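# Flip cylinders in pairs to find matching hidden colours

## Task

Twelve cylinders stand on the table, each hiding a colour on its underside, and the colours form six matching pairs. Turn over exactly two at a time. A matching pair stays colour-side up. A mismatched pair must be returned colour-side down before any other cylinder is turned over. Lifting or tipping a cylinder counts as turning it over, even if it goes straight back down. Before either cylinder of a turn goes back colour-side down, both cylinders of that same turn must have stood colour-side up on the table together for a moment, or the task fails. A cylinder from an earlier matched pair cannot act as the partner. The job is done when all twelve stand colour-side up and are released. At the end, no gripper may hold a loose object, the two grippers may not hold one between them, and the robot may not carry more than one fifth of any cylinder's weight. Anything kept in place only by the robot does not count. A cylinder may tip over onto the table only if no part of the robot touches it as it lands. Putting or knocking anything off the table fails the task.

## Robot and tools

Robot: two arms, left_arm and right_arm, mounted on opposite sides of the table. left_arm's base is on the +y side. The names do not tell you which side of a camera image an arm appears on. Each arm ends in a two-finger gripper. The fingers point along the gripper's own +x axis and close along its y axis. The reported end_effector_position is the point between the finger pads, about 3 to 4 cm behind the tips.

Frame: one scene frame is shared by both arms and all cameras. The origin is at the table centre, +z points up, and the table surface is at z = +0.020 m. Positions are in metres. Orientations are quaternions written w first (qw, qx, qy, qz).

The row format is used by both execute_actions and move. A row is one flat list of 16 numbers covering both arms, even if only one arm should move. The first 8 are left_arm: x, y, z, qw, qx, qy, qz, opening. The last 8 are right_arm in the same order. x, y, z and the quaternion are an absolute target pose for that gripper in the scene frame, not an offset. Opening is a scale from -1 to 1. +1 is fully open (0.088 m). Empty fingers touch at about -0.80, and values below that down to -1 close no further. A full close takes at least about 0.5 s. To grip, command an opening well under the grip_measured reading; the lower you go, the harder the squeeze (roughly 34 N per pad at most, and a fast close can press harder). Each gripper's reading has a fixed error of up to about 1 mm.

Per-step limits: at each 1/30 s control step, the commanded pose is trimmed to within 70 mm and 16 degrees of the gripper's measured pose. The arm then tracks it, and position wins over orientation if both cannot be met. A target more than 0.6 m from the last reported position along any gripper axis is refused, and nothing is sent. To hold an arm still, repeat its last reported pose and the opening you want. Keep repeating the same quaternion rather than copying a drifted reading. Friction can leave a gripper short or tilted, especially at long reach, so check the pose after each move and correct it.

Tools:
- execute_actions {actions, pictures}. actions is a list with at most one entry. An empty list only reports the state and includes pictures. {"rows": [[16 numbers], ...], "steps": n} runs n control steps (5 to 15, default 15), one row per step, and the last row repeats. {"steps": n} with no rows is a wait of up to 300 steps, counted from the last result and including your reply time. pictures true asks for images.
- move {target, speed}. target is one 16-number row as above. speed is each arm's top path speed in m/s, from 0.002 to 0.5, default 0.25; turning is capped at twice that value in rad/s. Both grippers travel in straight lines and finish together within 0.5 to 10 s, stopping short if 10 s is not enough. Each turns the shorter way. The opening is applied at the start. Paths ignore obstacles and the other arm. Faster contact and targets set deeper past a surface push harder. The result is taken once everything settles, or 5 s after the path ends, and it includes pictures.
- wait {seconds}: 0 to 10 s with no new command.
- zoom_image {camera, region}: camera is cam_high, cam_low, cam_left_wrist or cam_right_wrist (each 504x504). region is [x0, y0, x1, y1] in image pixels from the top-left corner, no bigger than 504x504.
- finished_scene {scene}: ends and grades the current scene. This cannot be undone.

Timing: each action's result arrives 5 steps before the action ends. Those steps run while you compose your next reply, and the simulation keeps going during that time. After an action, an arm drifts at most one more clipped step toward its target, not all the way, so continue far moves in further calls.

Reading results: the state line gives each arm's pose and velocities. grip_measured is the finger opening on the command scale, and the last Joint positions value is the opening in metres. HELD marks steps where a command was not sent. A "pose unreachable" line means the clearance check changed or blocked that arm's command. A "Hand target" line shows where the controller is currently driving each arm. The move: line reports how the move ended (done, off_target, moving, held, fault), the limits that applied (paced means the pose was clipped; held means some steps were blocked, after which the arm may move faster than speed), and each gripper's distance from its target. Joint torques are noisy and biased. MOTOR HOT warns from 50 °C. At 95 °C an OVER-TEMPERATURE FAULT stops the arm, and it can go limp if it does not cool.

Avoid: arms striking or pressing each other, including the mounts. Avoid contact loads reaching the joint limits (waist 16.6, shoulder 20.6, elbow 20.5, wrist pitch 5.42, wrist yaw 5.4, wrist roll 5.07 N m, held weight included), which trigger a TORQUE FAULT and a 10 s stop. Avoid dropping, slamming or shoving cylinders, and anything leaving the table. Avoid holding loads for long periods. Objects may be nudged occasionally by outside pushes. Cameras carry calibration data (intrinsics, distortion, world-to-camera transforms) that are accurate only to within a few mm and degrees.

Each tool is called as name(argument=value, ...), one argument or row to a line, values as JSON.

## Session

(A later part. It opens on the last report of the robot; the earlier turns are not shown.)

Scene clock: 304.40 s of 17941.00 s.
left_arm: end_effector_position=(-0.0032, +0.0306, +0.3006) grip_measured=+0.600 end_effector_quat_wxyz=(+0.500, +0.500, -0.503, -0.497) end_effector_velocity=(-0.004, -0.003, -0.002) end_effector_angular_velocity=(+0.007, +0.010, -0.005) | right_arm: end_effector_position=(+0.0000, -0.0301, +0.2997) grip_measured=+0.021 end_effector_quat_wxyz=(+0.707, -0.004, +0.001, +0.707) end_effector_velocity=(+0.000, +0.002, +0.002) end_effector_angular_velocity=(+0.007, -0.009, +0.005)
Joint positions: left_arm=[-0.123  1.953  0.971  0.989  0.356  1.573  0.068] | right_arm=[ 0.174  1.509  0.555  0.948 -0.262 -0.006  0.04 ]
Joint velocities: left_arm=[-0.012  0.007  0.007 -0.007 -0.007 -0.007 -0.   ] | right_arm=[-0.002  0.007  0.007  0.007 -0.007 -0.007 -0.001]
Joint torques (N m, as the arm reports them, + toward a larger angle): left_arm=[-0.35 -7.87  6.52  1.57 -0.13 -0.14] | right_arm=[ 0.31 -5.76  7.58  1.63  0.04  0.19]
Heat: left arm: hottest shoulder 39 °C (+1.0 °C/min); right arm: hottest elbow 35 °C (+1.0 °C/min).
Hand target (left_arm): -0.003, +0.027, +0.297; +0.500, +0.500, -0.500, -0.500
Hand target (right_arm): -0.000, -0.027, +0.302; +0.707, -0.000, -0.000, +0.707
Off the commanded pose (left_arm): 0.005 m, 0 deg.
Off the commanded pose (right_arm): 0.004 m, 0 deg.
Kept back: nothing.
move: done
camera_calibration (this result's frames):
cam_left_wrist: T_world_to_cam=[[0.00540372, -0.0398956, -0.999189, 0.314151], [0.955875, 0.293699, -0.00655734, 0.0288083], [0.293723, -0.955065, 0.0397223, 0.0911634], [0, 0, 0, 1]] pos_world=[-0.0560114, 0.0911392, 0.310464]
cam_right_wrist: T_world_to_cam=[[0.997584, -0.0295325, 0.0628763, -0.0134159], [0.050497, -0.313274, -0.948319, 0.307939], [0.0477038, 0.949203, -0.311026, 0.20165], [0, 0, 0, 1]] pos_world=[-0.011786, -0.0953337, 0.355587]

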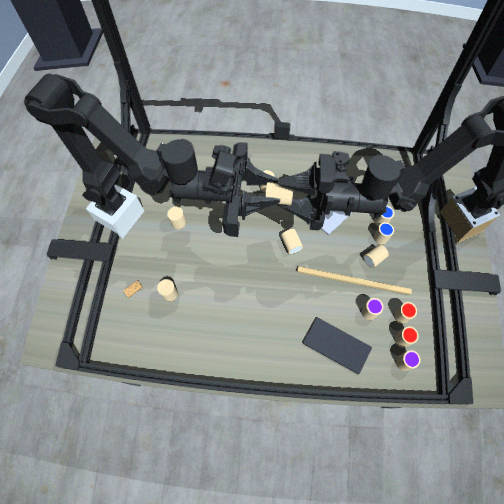

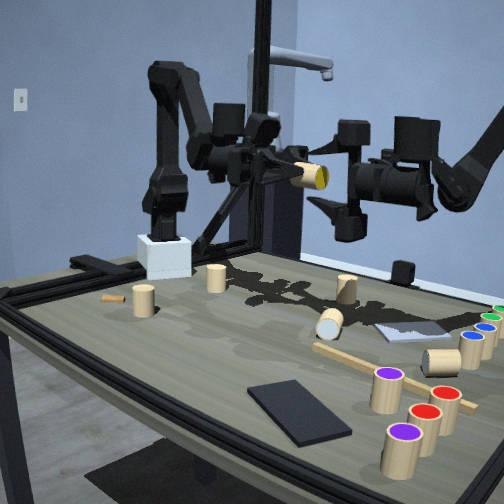

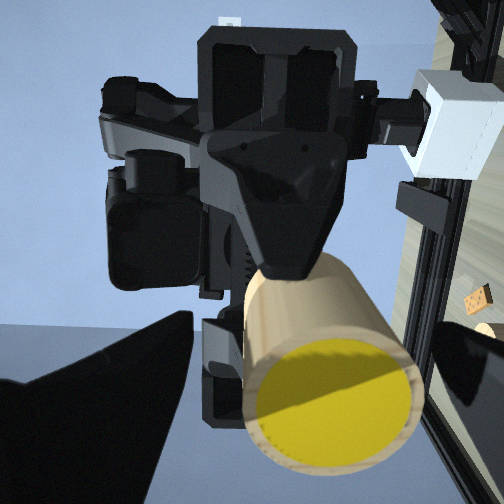

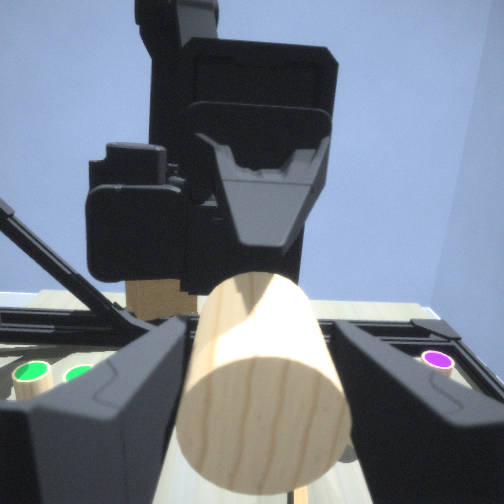

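execute_actions(
  actions=[
    {"rows":[[-0.003,0.027,0.297,0.5,0.5,-0.5,-0.5,-0.3,0,-0.027,0.302,0.707,0,0,0.707,-0.3]],"steps":12},
  ],
)

execute_actions(
  actions=[
    {"rows":[[-0.003,0.027,0.297,0.5,0.5,-0.5,-0.5,-0.3,0,-0.027,0.302,0.707,0,0,0.707,0.6]],"steps":8},
  ],
)

execute_actions(
  actions=[
    {"rows":[[-0.003,0.065,0.3,0.5,0.5,-0.5,-0.5,-0.3,0,-0.065,0.302,0.707,0,0,0.707,0.6]],"steps":12},
  ],
)

move(
  target=[-0.02,0.165,0.16,0,0.707,0,-0.707,-0.3,0.14,-0.238,0.16,0.5,-0.5,0.5,0.5,0.6],
  speed=0.5,
)

move(
  target=[-0.02,0.165,0.075,0,0.707,0,-0.707,-0.3,0.14,-0.238,0.075,0.5,-0.5,0.5,0.5,0.6],
  speed=0.2,
)

execute_actions(
  actions=[
    {"rows":[[-0.02,0.165,0.075,0,0.707,0,-0.707,0.6,0.14,-0.238,0.075,0.5,-0.5,0.5,0.5,-0.3]],"steps":12},
  ],
)

execute_actions(
  actions=[
    {"rows":[[-0.02,0.165,0.16,0,0.707,0,-0.707,0.6,0.14,-0.238,0.16,0.5,-0.5,0.5,0.5,-0.3]],"steps":15},
  ],
)

move(
  target=[-0.003,0.065,0.3,0.5,0.5,-0.5,-0.5,0.6,0,-0.065,0.302,0.707,0,0,0.707,-0.3],
  speed=0.5,
)

move(
  target=[-0.003,0.027,0.297,0.5,0.5,-0.5,-0.5,0.6,0,-0.027,0.302,0.707,0,0,0.707,-0.3],
)

execute_actions(
  actions=[
    {"rows":[[-0.003,0.027,0.297,0.5,0.5,-0.5,-0.5,-0.3,0,-0.027,0.302,0.707,0,0,0.707,-0.3]],"steps":12},
  ],
)

execute_actions(
  actions=[
    {"rows":[[-0.003,0.027,0.297,0.5,0.5,-0.5,-0.5,-0.3,0,-0.027,0.302,0.707,0,0,0.707,0.6]],"steps":8},
  ],
)

execute_actions(
  actions=[
    {"rows":[[-0.003,0.08,0.3,0.5,0.5,-0.5,-0.5,-0.3,0,-0.075,0.302,0.707,0,0,0.707,0.6]],"steps":12},
  ],
)

move(
  target=[0.122,0.16,0.16,0,0.707,0,-0.707,-0.3,-0.202,-0.023,0.15,0.5,-0.5,0.5,0.5,0.6],
  speed=0.5,
)

Scene clock: 305.47 s of 17941.00 s.
left_arm: end_effector_position=(-0.0032, +0.0303, +0.3003) grip_measured=+0.025 end_effector_quat_wxyz=(+0.500, +0.500, -0.502, -0.498) end_effector_velocity=(-0.000, +0.001, -0.004) end_effector_angular_velocity=(+0.021, +0.015, -0.005) | right_arm: end_effector_position=(+0.0000, -0.0297, +0.3003) grip_measured=+0.021 end_effector_quat_wxyz=(+0.707, -0.003, +0.000, +0.707) end_effector_velocity=(+0.002, -0.001, +0.000) end_effector_angular_velocity=(-0.002, -0.007, -0.010)
Joint positions: left_arm=[-0.124  1.954  0.973  0.986  0.356  1.573  0.04 ] | right_arm=[ 0.175  1.51   0.556  0.949 -0.262 -0.005  0.04 ]
Joint velocities: left_arm=[ 0.002 -0.002 -0.002 -0.022  0.007 -0.007  0.   ] | right_arm=[-0.002 -0.007 -0.002 -0.007  0.007 -0.007  0.   ]
Joint torques (N m, as the arm reports them, + toward a larger angle): left_arm=[-0.15 -8.23  6.57  1.55 -0.05 -0.1 ] | right_arm=[ 0.28 -5.81  7.64  1.5   0.03  0.17]
Heat: left arm: hottest shoulder 39 °C (+1.0 °C/min); right arm: hottest elbow 35 °C (+1.0 °C/min).
Steps of this call (steps 1 to 25: nothing new was sent; steps 26 to 32: the first 7 steps of this action). Readings (end_effector_position):
26: left_arm (-0.0033, +0.0303, +0.3006) | right_arm (-0.0000, -0.0298, +0.2998)
27: left_arm (-0.0033, +0.0303, +0.3005) | right_arm (-0.0000, -0.0298, +0.2999)
29: left_arm (-0.0033, +0.0303, +0.3005) | right_arm (-0.0000, -0.0298, +0.2999)
32: the state above

Scene clock: 305.73 s of 17941.00 s.
left_arm: end_effector_position=(-0.0032, +0.0302, +0.3002) grip_measured=+0.025 end_effector_quat_wxyz=(+0.500, +0.500, -0.502, -0.498) end_effector_velocity=(-0.003, -0.001, -0.009) end_effector_angular_velocity=(+0.030, +0.018, -0.000) | right_arm: end_effector_position=(+0.0001, -0.0297, +0.3003) grip_measured=+0.078 end_effector_quat_wxyz=(+0.707, -0.003, +0.000, +0.707) end_effector_velocity=(-0.002, +0.002, +0.003) end_effector_angular_velocity=(-0.002, -0.007, +0.020)
Joint positions: left_arm=[-0.124  1.954  0.973  0.986  0.356  1.573  0.04 ] | right_arm=[ 0.175  1.51   0.556  0.949 -0.261 -0.005  0.043]
Joint velocities: left_arm=[-0.007  0.007 -0.002 -0.022 -0.007 -0.007 -0.   ] | right_arm=[-0.002 -0.002  0.017 -0.022 -0.022 -0.007  0.115]
Joint torques (N m, as the arm reports them, + toward a larger angle): left_arm=[-0.29 -7.81  6.63  1.6  -0.09 -0.07] | right_arm=[ 0.25 -5.76  7.44  1.51  0.04  0.18]
Heat: left arm: hottest shoulder 39 °C (+1.0 °C/min); right arm: hottest elbow 35 °C (+1.0 °C/min).
Off your previous action's commanded pose (left_arm): 0.005 m, 0 deg at its last step (step 5 of this call).
Off your previous action's commanded pose (right_arm): 0.003 m, 0 deg at its last step (step 5 of this call).
Steps of this call (steps 1 to 5: the last 5 steps of your previous action; steps 6 to 8: the first 3 steps of this action). Readings (end_effector_position):
6: left_arm (-0.0032, +0.0303, +0.3003) | right_arm (+0.0001, -0.0297, +0.3003)
7: left_arm (-0.0032, +0.0303, +0.3003) | right_arm (+0.0001, -0.0297, +0.3003)
8: the state above

Scene clock: 306.13 s of 17941.00 s.
left_arm: end_effector_position=(-0.0016, +0.0559, +0.2953) grip_measured=+0.024 end_effector_quat_wxyz=(+0.499, +0.503, -0.497, -0.502) end_effector_velocity=(+0.011, +0.057, +0.009) end_effector_angular_velocity=(-0.002, -0.008, +0.039) | right_arm: end_effector_position=(+0.0003, -0.0561, +0.3048) grip_measured=+0.587 end_effector_quat_wxyz=(+0.707, +0.001, -0.006, +0.707) end_effector_velocity=(-0.004, -0.054, +0.006) end_effector_angular_velocity=(-0.003, -0.007, +0.029)
Joint positions: left_arm=[-0.095  1.889  0.866  1.014  0.381  1.573  0.04 ] | right_arm=[ 0.145  1.398  0.469  0.938 -0.29  -0.005  0.068]
Joint velocities: left_arm=[ 0.076 -0.178 -0.212  0.037  0.037  0.007 -0.   ] | right_arm=[-0.066 -0.256 -0.164 -0.095 -0.095 -0.007  0.006]
Joint torques (N m, as the arm reports them, + toward a larger angle): left_arm=[ -0.09 -11.02   4.44   2.01   0.1   -0.16] | right_arm=[-0.24 -6.6   4.81  1.11 -0.12  0.2 ]
Heat: left arm: hottest shoulder 39 °C (+1.0 °C/min); right arm: hottest elbow 35 °C (+1.0 °C/min).
Off your previous action's commanded pose (left_arm): 0.004 m, 0 deg at its last step (step 5 of this call).
Off your previous action's commanded pose (right_arm): 0.003 m, 0 deg at its last step (step 5 of this call).
Steps of this call (steps 1 to 5: the last 5 steps of your previous action; steps 6 to 12: the first 7 steps of this action). Readings (end_effector_position):
6: left_arm (-0.0035, +0.0326, +0.2985) | right_arm (-0.0001, -0.0326, +0.3015)
7: left_arm (-0.0041, +0.0375, +0.2976) | right_arm (-0.0001, -0.0380, +0.3012)
9: left_arm (-0.0037, +0.0474, +0.2957) | right_arm (+0.0001, -0.0482, +0.3025)
12: the state above

Scene clock: 308.70 s of 17941.00 s.
left_arm: end_effector_position=(-0.0195, +0.1650, +0.1607) grip_measured=+0.021 end_effector_quat_wxyz=(+0.007, +0.705, -0.001, -0.710) end_effector_velocity=(+0.000, +0.007, -0.003) end_effector_angular_velocity=(+0.046, -0.008, +0.005) | right_arm: end_effector_position=(+0.1368, -0.2389, +0.1621) grip_measured=+0.600 end_effector_quat_wxyz=(+0.498, -0.498, +0.498, +0.506) end_effector_velocity=(-0.002, -0.002, -0.000) end_effector_angular_velocity=(-0.020, +0.011, +0.024)
Joint positions: left_arm=[-0.174  2.047  1.484 -0.999  0.01   1.868  0.04 ] | right_arm=[-0.38   1.667  1.081 -0.986 -0.012 -0.824  0.068]
Joint velocities: left_arm=[-0.002  0.012  0.007 -0.037 -0.022 -0.007 -0.   ] | right_arm=[ 0.002  0.007  0.007 -0.022  0.007 -0.022 -0.   ]
Joint torques (N m, as the arm reports them, + toward a larger angle): left_arm=[-0.22 -8.15  6.14  0.09  0.01 -0.08] | right_arm=[-0.31 -6.28  6.83 -0.12 -0.01 -0.2 ]
Heat: left arm: hottest shoulder 39 °C (+1.0 °C/min); right arm: hottest elbow 35 °C (+1.0 °C/min).
Hand target (left_arm): -0.020, +0.163, +0.158; +0.004, +0.705, +0.002, -0.709
Hand target (right_arm): +0.139, -0.239, +0.161; +0.495, -0.500, +0.500, +0.505
Off your previous action's commanded pose (left_arm): 0.006 m, 0 deg at its last step (step 5 of this call).
Off your previous action's commanded pose (right_arm): 0.005 m, 1 deg at its last step (step 5 of this call).
Off the commanded pose (left_arm): 0.001 m, 1 deg.
Off the commanded pose (right_arm): 0.004 m, 1 deg.
Kept back: nothing.
move: done
camera_calibration (this result's frames):
cam_left_wrist: T_world_to_cam=[[-0.00797491, 0.998983, -0.0443813, -0.145273], [0.957834, 0.020379, 0.286598, 0.0020623], [0.287211, -0.0402243, -0.957022, 0.239], [0, 0, 0, 1]] pos_world=[-0.0717773, 0.154697, 0.22169]
cam_right_wrist: T_world_to_cam=[[0.997599, 0.0658274, 0.0215333, -0.117901], [0.056416, -0.952679, 0.298696, -0.250592], [0.0401767, -0.296764, -0.954105, 0.158198], [0, 0, 0, 1]] pos_world=[0.125399, -0.184025, 0.228327]

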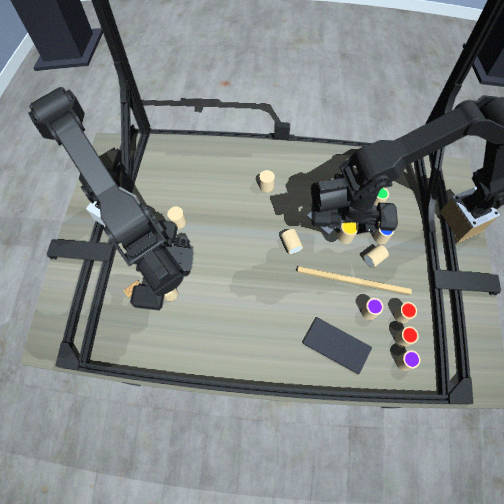

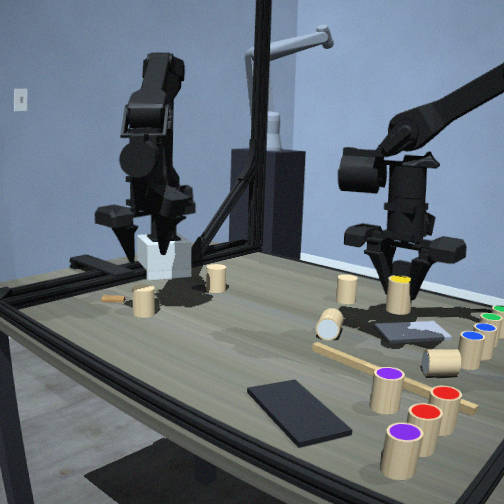

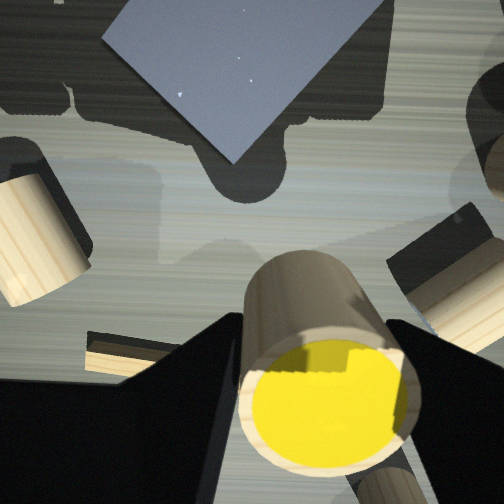

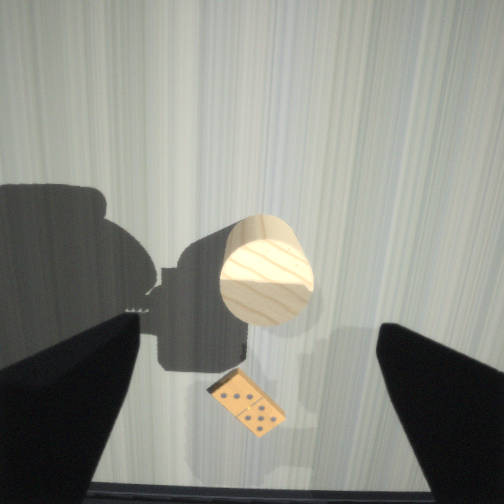

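Scene clock: 309.70 s of 17941.00 s.
left_arm: end_effector_position=(-0.0181, +0.1613, +0.0833) grip_measured=+0.020 end_effector_quat_wxyz=(+0.009, +0.708, -0.005, -0.706) end_effector_velocity=(+0.002, +0.002, -0.002) end_effector_angular_velocity=(+0.013, -0.034, +0.001) | right_arm: end_effector_position=(+0.1420, -0.2359, +0.0804) grip_measured=+0.600 end_effector_quat_wxyz=(+0.505, -0.500, +0.493, +0.502) end_effector_velocity=(-0.003, +0.000, -0.003) end_effector_angular_velocity=(+0.011, +0.020, +0.020)
Joint positions: left_arm=[-0.176  2.181  1.356 -0.724  0.003  1.868  0.04 ] | right_arm=[-0.38   1.836  0.912 -0.631 -0.003 -0.821  0.068]
Joint velocities: left_arm=[-0.007  0.002 -0.007  0.007 -0.037 -0.007 -0.   ] | right_arm=[-0.002  0.007 -0.007  0.007 -0.022 -0.022  0.   ]
Joint torques (N m, as the arm reports them, + toward a larger angle): left_arm=[-0.21 -7.93  4.02  0.57 -0.08  0.12] | right_arm=[ 0.08 -6.71  3.52  0.29 -0.01  0.18]
Heat: left arm: hottest shoulder 39 °C (+1.0 °C/min); right arm: hottest elbow 35 °C (+1.0 °C/min).
Hand target (left_arm): -0.020, +0.165, +0.075; +0.000, +0.707, +0.000, -0.707
Hand target (right_arm): +0.139, -0.239, +0.075; +0.500, -0.500, +0.500, +0.500
Off the commanded pose (left_arm): 0.009 m, 1 deg.
Off the commanded pose (right_arm): 0.006 m, 1 deg.
Kept back: nothing.
move: off_target (left_arm)
camera_calibration (this result's frames):
cam_left_wrist: T_world_to_cam=[[-0.00526362, 0.998538, -0.0538058, -0.144098], [0.95469, 0.0210286, 0.29686, 0.021942], [0.297557, -0.0498053, -0.953404, 0.16573], [0, 0, 0, 1]] pos_world=[-0.0710203, 0.15168, 0.143741]
cam_right_wrist: T_world_to_cam=[[0.997217, 0.0625555, 0.0405589, -0.123735], [0.0478752, -0.95435, 0.294828, -0.222512], [0.0571505, -0.292066, -0.954689, 0.0796133], [0, 0, 0, 1]] pos_world=[0.129493, -0.181362, 0.146627]

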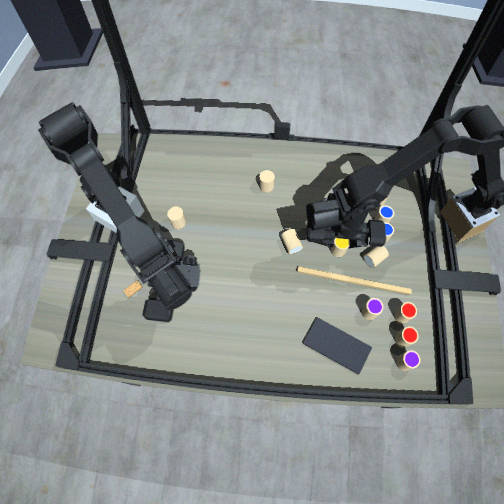

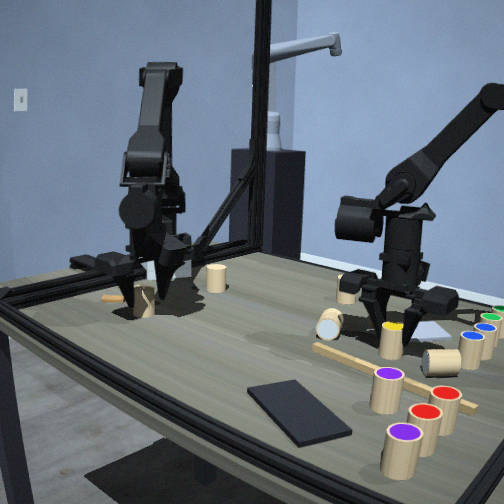

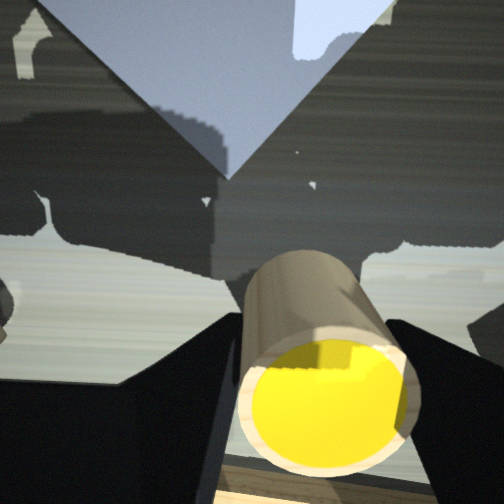

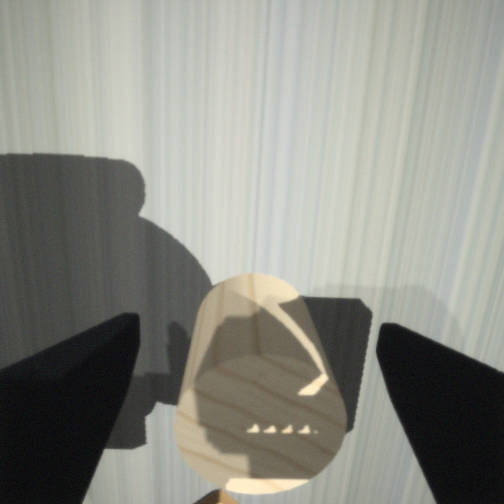

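Scene clock: 309.93 s of 17941.00 s.
left_arm: end_effector_position=(-0.0181, +0.1610, +0.0823) grip_measured=+0.491 end_effector_quat_wxyz=(+0.009, +0.708, -0.005, -0.706) end_effector_velocity=(+0.000, +0.000, -0.003) end_effector_angular_velocity=(+0.004, -0.006, +0.005) | right_arm: end_effector_position=(+0.1419, -0.2360, +0.0795) grip_measured=+0.017 end_effector_quat_wxyz=(+0.504, -0.500, +0.494, +0.502) end_effector_velocity=(-0.003, -0.000, +0.000) end_effector_angular_velocity=(+0.000, +0.010, +0.010)
Joint positions: left_arm=[-0.177  2.184  1.356 -0.721  0.003  1.868  0.063] | right_arm=[-0.38   1.839  0.912 -0.63  -0.003 -0.821  0.04 ]
Joint velocities: left_arm=[-0.002  0.007 -0.002  0.007 -0.007 -0.007  0.049] | right_arm=[ 0.002 -0.002 -0.002 -0.007 -0.007 -0.007  0.002]
Joint torques (N m, as the arm reports them, + toward a larger angle): left_arm=[-0.24 -8.43  4.02  0.42 -0.01  0.11] | right_arm=[ 0.06 -6.63  3.9   0.3  -0.02  0.17]
Heat: left arm: hottest shoulder 39 °C (+1.0 °C/min); right arm: hottest elbow 35 °C (+1.0 °C/min).
Steps of this call (steps 1 to 7: the first 7 steps of this action). Readings (end_effector_position):
1: left_arm (-0.0181, +0.1613, +0.0833) | right_arm (+0.1420, -0.2359, +0.0803)
2: left_arm (-0.0181, +0.1612, +0.0833) | right_arm (+0.1420, -0.2358, +0.0801)
4: left_arm (-0.0181, +0.1608, +0.0829) | right_arm (+0.1420, -0.2359, +0.0797)
7: the state above

Scene clock: 310.43 s of 17941.00 s.
left_arm: end_effector_position=(-0.0190, +0.1637, +0.1545) grip_measured=+0.598 end_effector_quat_wxyz=(+0.006, +0.707, -0.002, -0.707) end_effector_velocity=(-0.006, +0.019, +0.043) end_effector_angular_velocity=(+0.107, +0.026, +0.020) | right_arm: end_effector_position=(+0.1416, -0.2365, +0.1521) grip_measured=+0.018 end_effector_quat_wxyz=(+0.502, -0.500, +0.496, +0.501) end_effector_velocity=(-0.025, -0.023, +0.032) end_effector_angular_velocity=(-0.127, +0.146, +0.005)
Joint positions: left_arm=[-0.177  2.059  1.475 -0.977  0.003  1.868  0.068] | right_arm=[-0.38   1.692  1.067 -0.938 -0.002 -0.821  0.04 ]
Joint velocities: left_arm=[-0.002 -0.042  0.12  -0.271 -0.007 -0.022  0.001] | right_arm=[-0.002 -0.017  0.12  -0.33  -0.007 -0.007 -0.   ]
Joint torques (N m, as the arm reports them, + toward a larger angle): left_arm=[ -0.08 -10.13   5.13  -0.02  -0.07   0.07] | right_arm=[ 0.06 -8.35  6.26 -0.17 -0.04  0.15]
Heat: left arm: hottest shoulder 39 °C (+2.0 °C/min); right arm: hottest elbow 35 °C (+1.0 °C/min).
Off your previous action's commanded pose (left_arm): 0.009 m, 1 deg at its last step (step 5 of this call).
Off your previous action's commanded pose (right_arm): 0.005 m, 1 deg at its last step (step 5 of this call).
Steps of this call (steps 1 to 5: the last 5 steps of your previous action; steps 6 to 15: the first 10 steps of this action). Readings (end_effector_position):
6: left_arm (-0.0190, +0.1637, +0.0878) | right_arm (+0.1404, -0.2375, +0.0853)
7: left_arm (-0.0211, +0.1706, +0.0944) | right_arm (+0.1359, -0.2419, +0.0930)
9: left_arm (-0.0223, +0.1742, +0.1131) | right_arm (+0.1356, -0.2421, +0.1144)
13: left_arm (-0.0191, +0.1640, +0.1483) | right_arm (+0.1426, -0.2355, +0.1476)
15: the state above

Scene clock: 313.07 s of 17941.00 s.
left_arm: end_effector_position=(-0.0016, +0.0665, +0.3128) grip_measured=+0.600 end_effector_quat_wxyz=(+0.499, +0.499, -0.511, -0.492) end_effector_velocity=(-0.000, +0.001, -0.002) end_effector_angular_velocity=(+0.002, +0.008, +0.005) | right_arm: end_effector_position=(+0.0020, -0.0638, +0.3063) grip_measured=+0.018 end_effector_quat_wxyz=(+0.711, -0.004, -0.010, +0.703) end_effector_velocity=(+0.000, +0.000, +0.000) end_effector_angular_velocity=(+0.016, +0.002, -0.005)
Joint positions: left_arm=[-0.08   1.827  0.84   1.007  0.404  1.582  0.068] | right_arm=[ 0.134  1.359  0.448  0.921 -0.292 -0.017  0.04 ]
Joint velocities: left_arm=[-0.002  0.002 -0.007  0.007 -0.007 -0.007 -0.   ] | right_arm=[ 0.002  0.012 -0.007  0.037  0.007  0.007 -0.   ]
Joint torques (N m, as the arm reports them, + toward a larger angle): left_arm=[-0.26 -7.3   4.27  1.81  0.04 -0.16] | right_arm=[ 0.17 -4.69  5.12  1.6   0.04  0.18]
Heat: left arm: hottest shoulder 39 °C (+2.0 °C/min); right arm: hottest elbow 35 °C (+1.0 °C/min).
Hand target (left_arm): -0.003, +0.067, +0.302; +0.496, +0.500, -0.503, -0.501
Hand target (right_arm): +0.001, -0.064, +0.301; +0.711, -0.004, -0.003, +0.703
Off your previous action's commanded pose (left_arm): 0.005 m, 1 deg at its last step (step 5 of this call).
Off your previous action's commanded pose (right_arm): 0.006 m, 1 deg at its last step (step 5 of this call).
Off the commanded pose (left_arm): 0.013 m, 2 deg.
Off the commanded pose (right_arm): 0.005 m, 1 deg.
Kept back: nothing.
move: off_target (left_arm)
camera_calibration (this result's frames):
cam_left_wrist: T_world_to_cam=[[0.0194735, -0.0521275, -0.998451, 0.328328], [0.957308, 0.289047, 0.0035804, 0.0140217], [0.288413, -0.955895, 0.0555309, 0.119566], [0, 0, 0, 1]] pos_world=[-0.0543011, 0.127354, 0.32113]
cam_right_wrist: T_world_to_cam=[[0.996154, -0.0405622, 0.0776625, -0.022024], [0.0620908, -0.298577, -0.952364, 0.305678], [0.0618182, 0.953523, -0.29491, 0.230944], [0, 0, 0, 1]] pos_world=[-0.011317, -0.129835, 0.360935]

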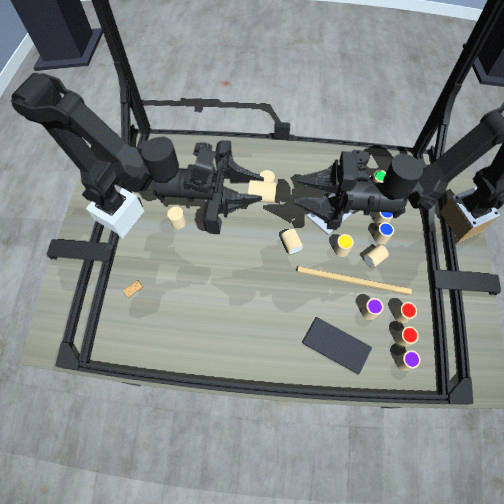

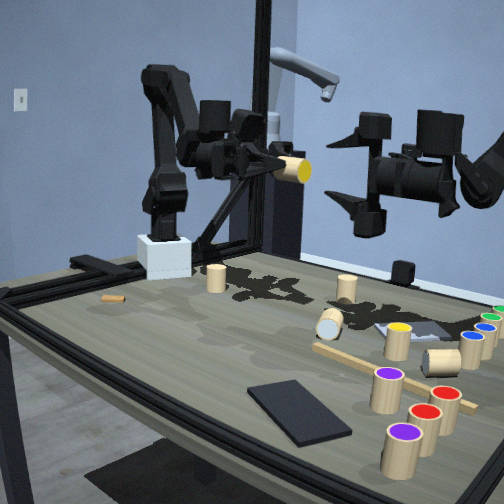

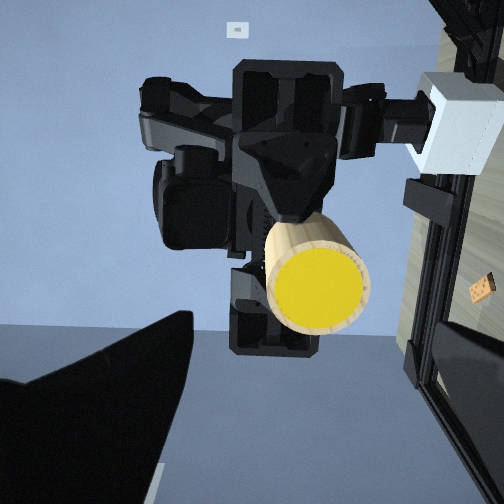

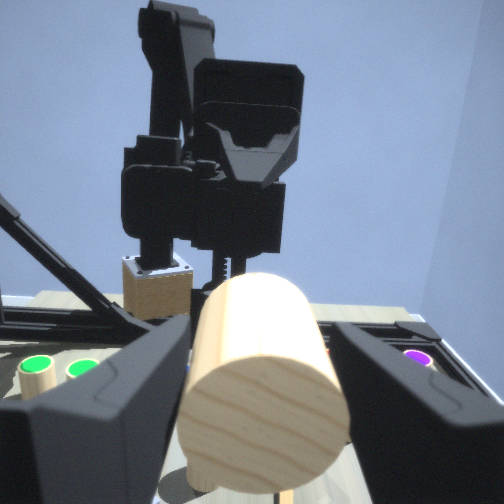

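Scene clock: 313.97 s of 17941.00 s.
left_arm: end_effector_position=(-0.0032, +0.0306, +0.3009) grip_measured=+0.600 end_effector_quat_wxyz=(+0.501, +0.499, -0.503, -0.497) end_effector_velocity=(+0.000, -0.002, -0.003) end_effector_angular_velocity=(+0.016, +0.028, +0.014) | right_arm: end_effector_position=(+0.0000, -0.0300, +0.3000) grip_measured=+0.018 end_effector_quat_wxyz=(+0.707, -0.004, +0.000, +0.707) end_effector_velocity=(+0.002, +0.000, +0.002) end_effector_angular_velocity=(+0.007, +0.005, -0.000)
Joint positions: left_arm=[-0.123  1.952  0.972  0.989  0.356  1.573  0.068] | right_arm=[ 0.174  1.509  0.555  0.948 -0.262 -0.006  0.04 ]
Joint velocities: left_arm=[-0.007  0.002  0.007 -0.022 -0.022 -0.022 -0.   ] | right_arm=[-0.007  0.002  0.002  0.007 -0.007  0.007 -0.   ]
Joint torques (N m, as the arm reports them, + toward a larger angle): left_arm=[-0.38 -7.85  6.81  1.57 -0.09 -0.19] | right_arm=[ 0.29 -5.68  7.61  1.61  0.02  0.2 ]
Heat: left arm: hottest shoulder 39 °C (+2.0 °C/min); right arm: hottest elbow 35 °C (+1.0 °C/min).
Hand target (left_arm): -0.003, +0.027, +0.297; +0.500, +0.500, -0.500, -0.500
Hand target (right_arm): -0.000, -0.027, +0.302; +0.707, -0.000, -0.000, +0.707
Off the commanded pose (left_arm): 0.005 m, 1 deg.
Off the commanded pose (right_arm): 0.004 m, 0 deg.
Kept back: nothing.
move: done
camera_calibration (this result's frames):
cam_left_wrist: T_world_to_cam=[[0.00566934, -0.0406102, -0.999159, 0.314501], [0.955877, 0.293694, -0.00651326, 0.0287953], [0.293712, -0.955036, 0.0404834, 0.0908848], [0, 0, 0, 1]] pos_world=[-0.0560018, 0.0911132, 0.310745]
cam_right_wrist: T_world_to_cam=[[0.997572, -0.0295789, 0.0630517, -0.013495], [0.0506845, -0.312575, -0.94854, 0.30832], [0.0477652, 0.949432, -0.310317, 0.201513], [0, 0, 0, 1]] pos_world=[-0.0117902, -0.0953492, 0.355838]

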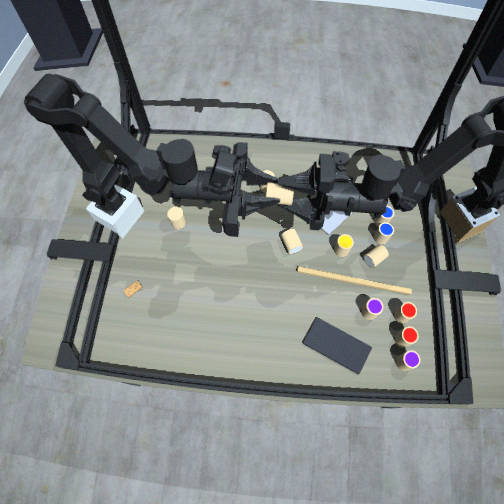

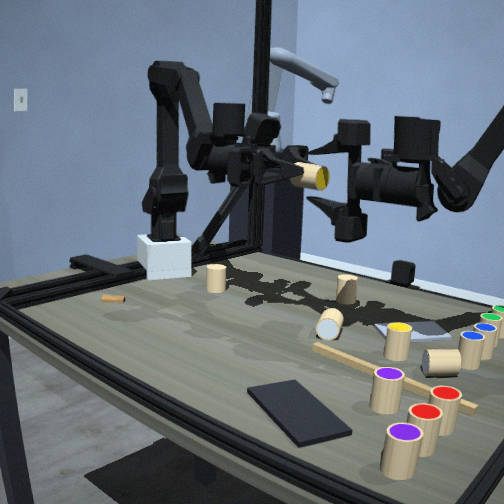

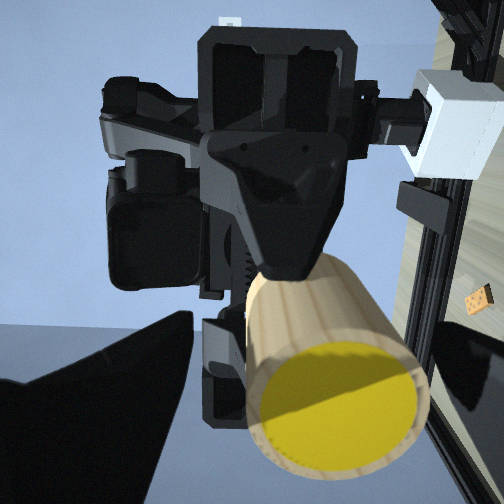

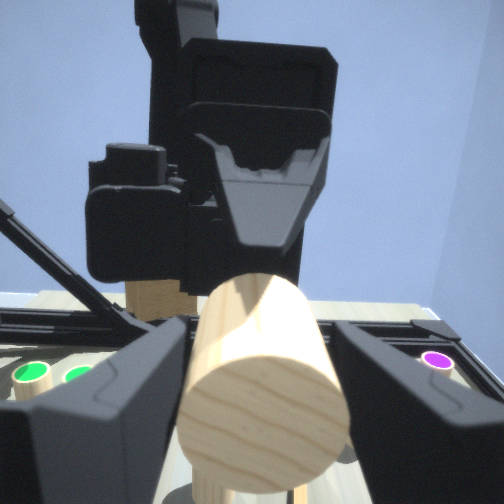

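Scene clock: 314.20 s of 17941.00 s.
left_arm: end_effector_position=(-0.0030, +0.0304, +0.3004) grip_measured=+0.026 end_effector_quat_wxyz=(+0.500, +0.500, -0.502, -0.498) end_effector_velocity=(-0.000, -0.000, +0.003) end_effector_angular_velocity=(-0.002, +0.007, +0.005) | right_arm: end_effector_position=(+0.0001, -0.0298, +0.3006) grip_measured=+0.018 end_effector_quat_wxyz=(+0.707, -0.003, -0.000, +0.707) end_effector_velocity=(+0.002, -0.001, +0.000) end_effector_angular_velocity=(-0.002, -0.007, -0.010)
Joint positions: left_arm=[-0.123  1.953  0.972  0.986  0.356  1.573  0.04 ] | right_arm=[ 0.174  1.509  0.556  0.949 -0.262 -0.005  0.04 ]
Joint velocities: left_arm=[-0.002 -0.007  0.002 -0.007 -0.007 -0.007  0.   ] | right_arm=[-0.002 -0.007 -0.002 -0.007  0.007 -0.007 -0.   ]
Joint torques (N m, as the arm reports them, + toward a larger angle): left_arm=[-0.05 -7.85  6.89  1.57 -0.07 -0.09] | right_arm=[ 0.29 -5.71  7.63  1.52  0.04  0.18]
Heat: left arm: hottest shoulder 39 °C (+2.0 °C/min); right arm: hottest elbow 35 °C (+1.0 °C/min).
Steps of this call (steps 1 to 7: the first 7 steps of this action). Readings (end_effector_position):
1: left_arm (-0.0031, +0.0305, +0.3010) | right_arm (+0.0000, -0.0300, +0.3002)
2: left_arm (-0.0031, +0.0305, +0.3008) | right_arm (+0.0001, -0.0299, +0.3002)
4: left_arm (-0.0031, +0.0304, +0.3007) | right_arm (+0.0001, -0.0298, +0.3004)
7: the state above

Scene clock: 314.47 s of 17941.00 s.
left_arm: end_effector_position=(-0.0030, +0.0304, +0.3002) grip_measured=+0.026 end_effector_quat_wxyz=(+0.500, +0.500, -0.502, -0.498) end_effector_velocity=(+0.000, -0.001, -0.001) end_effector_angular_velocity=(-0.002, -0.008, +0.005) | right_arm: end_effector_position=(+0.0002, -0.0298, +0.3008) grip_measured=+0.075 end_effector_quat_wxyz=(+0.707, -0.003, -0.000, +0.707) end_effector_velocity=(+0.000, +0.002, +0.004) end_effector_angular_velocity=(+0.007, -0.009, +0.005)
Joint positions: left_arm=[-0.123  1.954  0.972  0.986  0.356  1.573  0.04 ] | right_arm=[ 0.174  1.509  0.556  0.949 -0.262 -0.005  0.043]
Joint velocities: left_arm=[-0.002  0.007  0.002  0.007 -0.007  0.007 -0.   ] | right_arm=[-0.002 -0.002  0.012 -0.007 -0.007 -0.007  0.113]
Joint torques (N m, as the arm reports them, + toward a larger angle): left_arm=[-0.06 -8.23  6.6   1.52 -0.11 -0.17] | right_arm=[ 0.25 -5.69  7.36  1.51  0.01  0.19]
Heat: left arm: hottest shoulder 39 °C (+2.0 °C/min); right arm: hottest elbow 35 °C (+1.0 °C/min).
Off your previous action's commanded pose (left_arm): 0.005 m, 0 deg at its last step (step 5 of this call).
Off your previous action's commanded pose (right_arm): 0.003 m, 0 deg at its last step (step 5 of this call).
Steps of this call (steps 1 to 5: the last 5 steps of your previous action; steps 6 to 8: the first 3 steps of this action). Readings (end_effector_position):
6: left_arm (-0.0030, +0.0304, +0.3004) | right_arm (+0.0001, -0.0298, +0.3006)
7: left_arm (-0.0030, +0.0304, +0.3004) | right_arm (+0.0001, -0.0298, +0.3006)
8: the state above

Scene clock: 314.87 s of 17941.00 s.
left_arm: end_effector_position=(-0.0011, +0.0677, +0.2956) grip_measured=+0.026 end_effector_quat_wxyz=(+0.499, +0.503, -0.497, -0.501) end_effector_velocity=(+0.011, +0.086, +0.008) end_effector_angular_velocity=(-0.003, +0.007, +0.034) | right_arm: end_effector_position=(+0.0004, -0.0638, +0.3046) grip_measured=+0.587 end_effector_quat_wxyz=(+0.708, +0.001, -0.006, +0.707) end_effector_velocity=(-0.004, -0.073, +0.012) end_effector_angular_velocity=(+0.016, -0.013, +0.019)
Joint positions: left_arm=[-0.081  1.856  0.819  1.028  0.394  1.573  0.04 ] | right_arm=[ 0.135  1.365  0.444  0.931 -0.3   -0.005  0.068]
Joint velocities: left_arm=[ 0.115 -0.256 -0.32   0.066  0.081 -0.007 -0.   ] | right_arm=[-0.09  -0.359 -0.217 -0.125 -0.11  -0.007  0.005]
Joint torques (N m, as the arm reports them, + toward a larger angle): left_arm=[ -0.33 -10.57   4.28   1.94   0.22  -0.13] | right_arm=[-0.22 -6.29  4.86  1.11 -0.12  0.2 ]
Heat: left arm: hottest shoulder 39 °C (+2.0 °C/min); right arm: hottest elbow 35 °C (+1.0 °C/min).
Off your previous action's commanded pose (left_arm): 0.004 m, 0 deg at its last step (step 5 of this call).
Off your previous action's commanded pose (right_arm): 0.003 m, 0 deg at its last step (step 5 of this call).
Steps of this call (steps 1 to 5: the last 5 steps of your previous action; steps 6 to 12: the first 7 steps of this action). Readings (end_effector_position):
6: left_arm (-0.0038, +0.0341, +0.2991) | right_arm (-0.0003, -0.0334, +0.3015)
7: left_arm (-0.0047, +0.0412, +0.2978) | right_arm (-0.0002, -0.0403, +0.3011)
9: left_arm (-0.0038, +0.0554, +0.2957) | right_arm (+0.0002, -0.0534, +0.3019)
12: the state above

Scene clock: 317.53 s of 17941.00 s.
left_arm: end_effector_position=(+0.1215, +0.1587, +0.1625) grip_measured=+0.021 end_effector_quat_wxyz=(+0.009, +0.707, -0.001, -0.707) end_effector_velocity=(+0.004, +0.003, -0.002) end_effector_angular_velocity=(+0.027, -0.008, -0.005) | right_arm: end_effector_position=(-0.1996, -0.0245, +0.1550) grip_measured=+0.600 end_effector_quat_wxyz=(+0.500, -0.500, +0.493, +0.507) end_effector_velocity=(+0.001, -0.004, +0.001) end_effector_angular_velocity=(-0.042, +0.010, +0.000)
Joint positions: left_arm=[ 0.124  2.312  1.919 -1.166  0.008  2.164  0.04 ] | right_arm=[ 0.749  2.212  1.807 -1.152  0.004  0.299  0.068]
Joint velocities: left_arm=[ 0.002  0.017  0.022 -0.022 -0.022  0.007  0.   ] | right_arm=[-0.007  0.017  0.032 -0.051 -0.022 -0.007 -0.   ]
Joint torques (N m, as the arm reports them, + toward a larger angle): left_arm=[  0.11 -10.08   6.56   0.13   0.     0.17] | right_arm=[  0.23 -10.32   7.11  -0.08  -0.12   0.18]
Heat: left arm: hottest shoulder 39 °C (+2.0 °C/min); right arm: hottest elbow 35 °C (+1.0 °C/min).
Hand target (left_arm): +0.123, +0.158, +0.158; +0.004, +0.706, +0.002, -0.708
Hand target (right_arm): -0.201, -0.024, +0.150; +0.498, -0.502, +0.497, +0.503
Off your previous action's commanded pose (left_arm): 0.006 m, 0 deg at its last step (step 5 of this call).
Off your previous action's commanded pose (right_arm): 0.005 m, 1 deg at its last step (step 5 of this call).
Off the commanded pose (left_arm): 0.003 m, 1 deg.
Off the commanded pose (right_arm): 0.006 m, 1 deg.
Kept back: nothing.
move: done
camera_calibration (this result's frames):
cam_left_wrist: T_world_to_cam=[[-0.00998946, 0.998847, -0.0469656, -0.137145], [0.955757, 0.0233462, 0.293231, -0.134726], [0.293989, -0.0419585, -0.954887, 0.199053], [0, 0, 0, 1]] pos_world=[0.0688759, 0.148484, 0.223138]
cam_right_wrist: T_world_to_cam=[[0.996993, 0.0712835, 0.0303791, 0.202343], [0.0592957, -0.95424, 0.293104, -0.0239117], [0.0498824, -0.290421, -0.955598, 0.230877], [0, 0, 0, 1]] pos_world=[-0.211834, 0.0298103, 0.221487]

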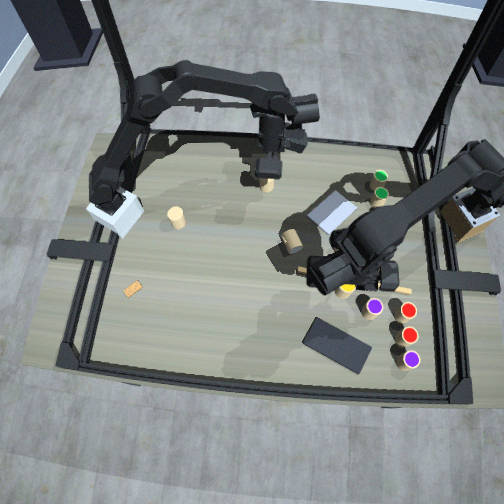

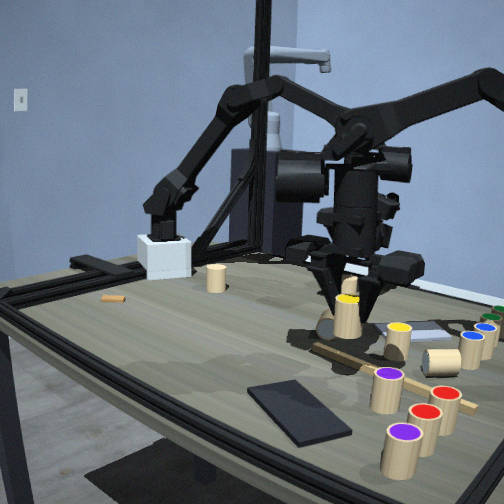

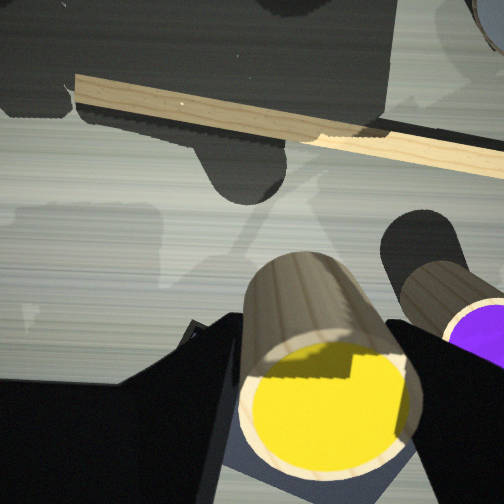

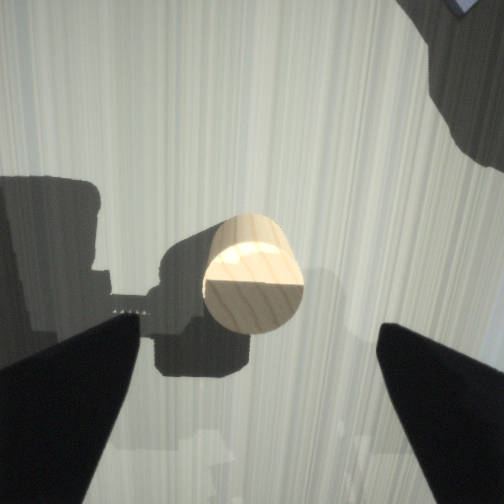

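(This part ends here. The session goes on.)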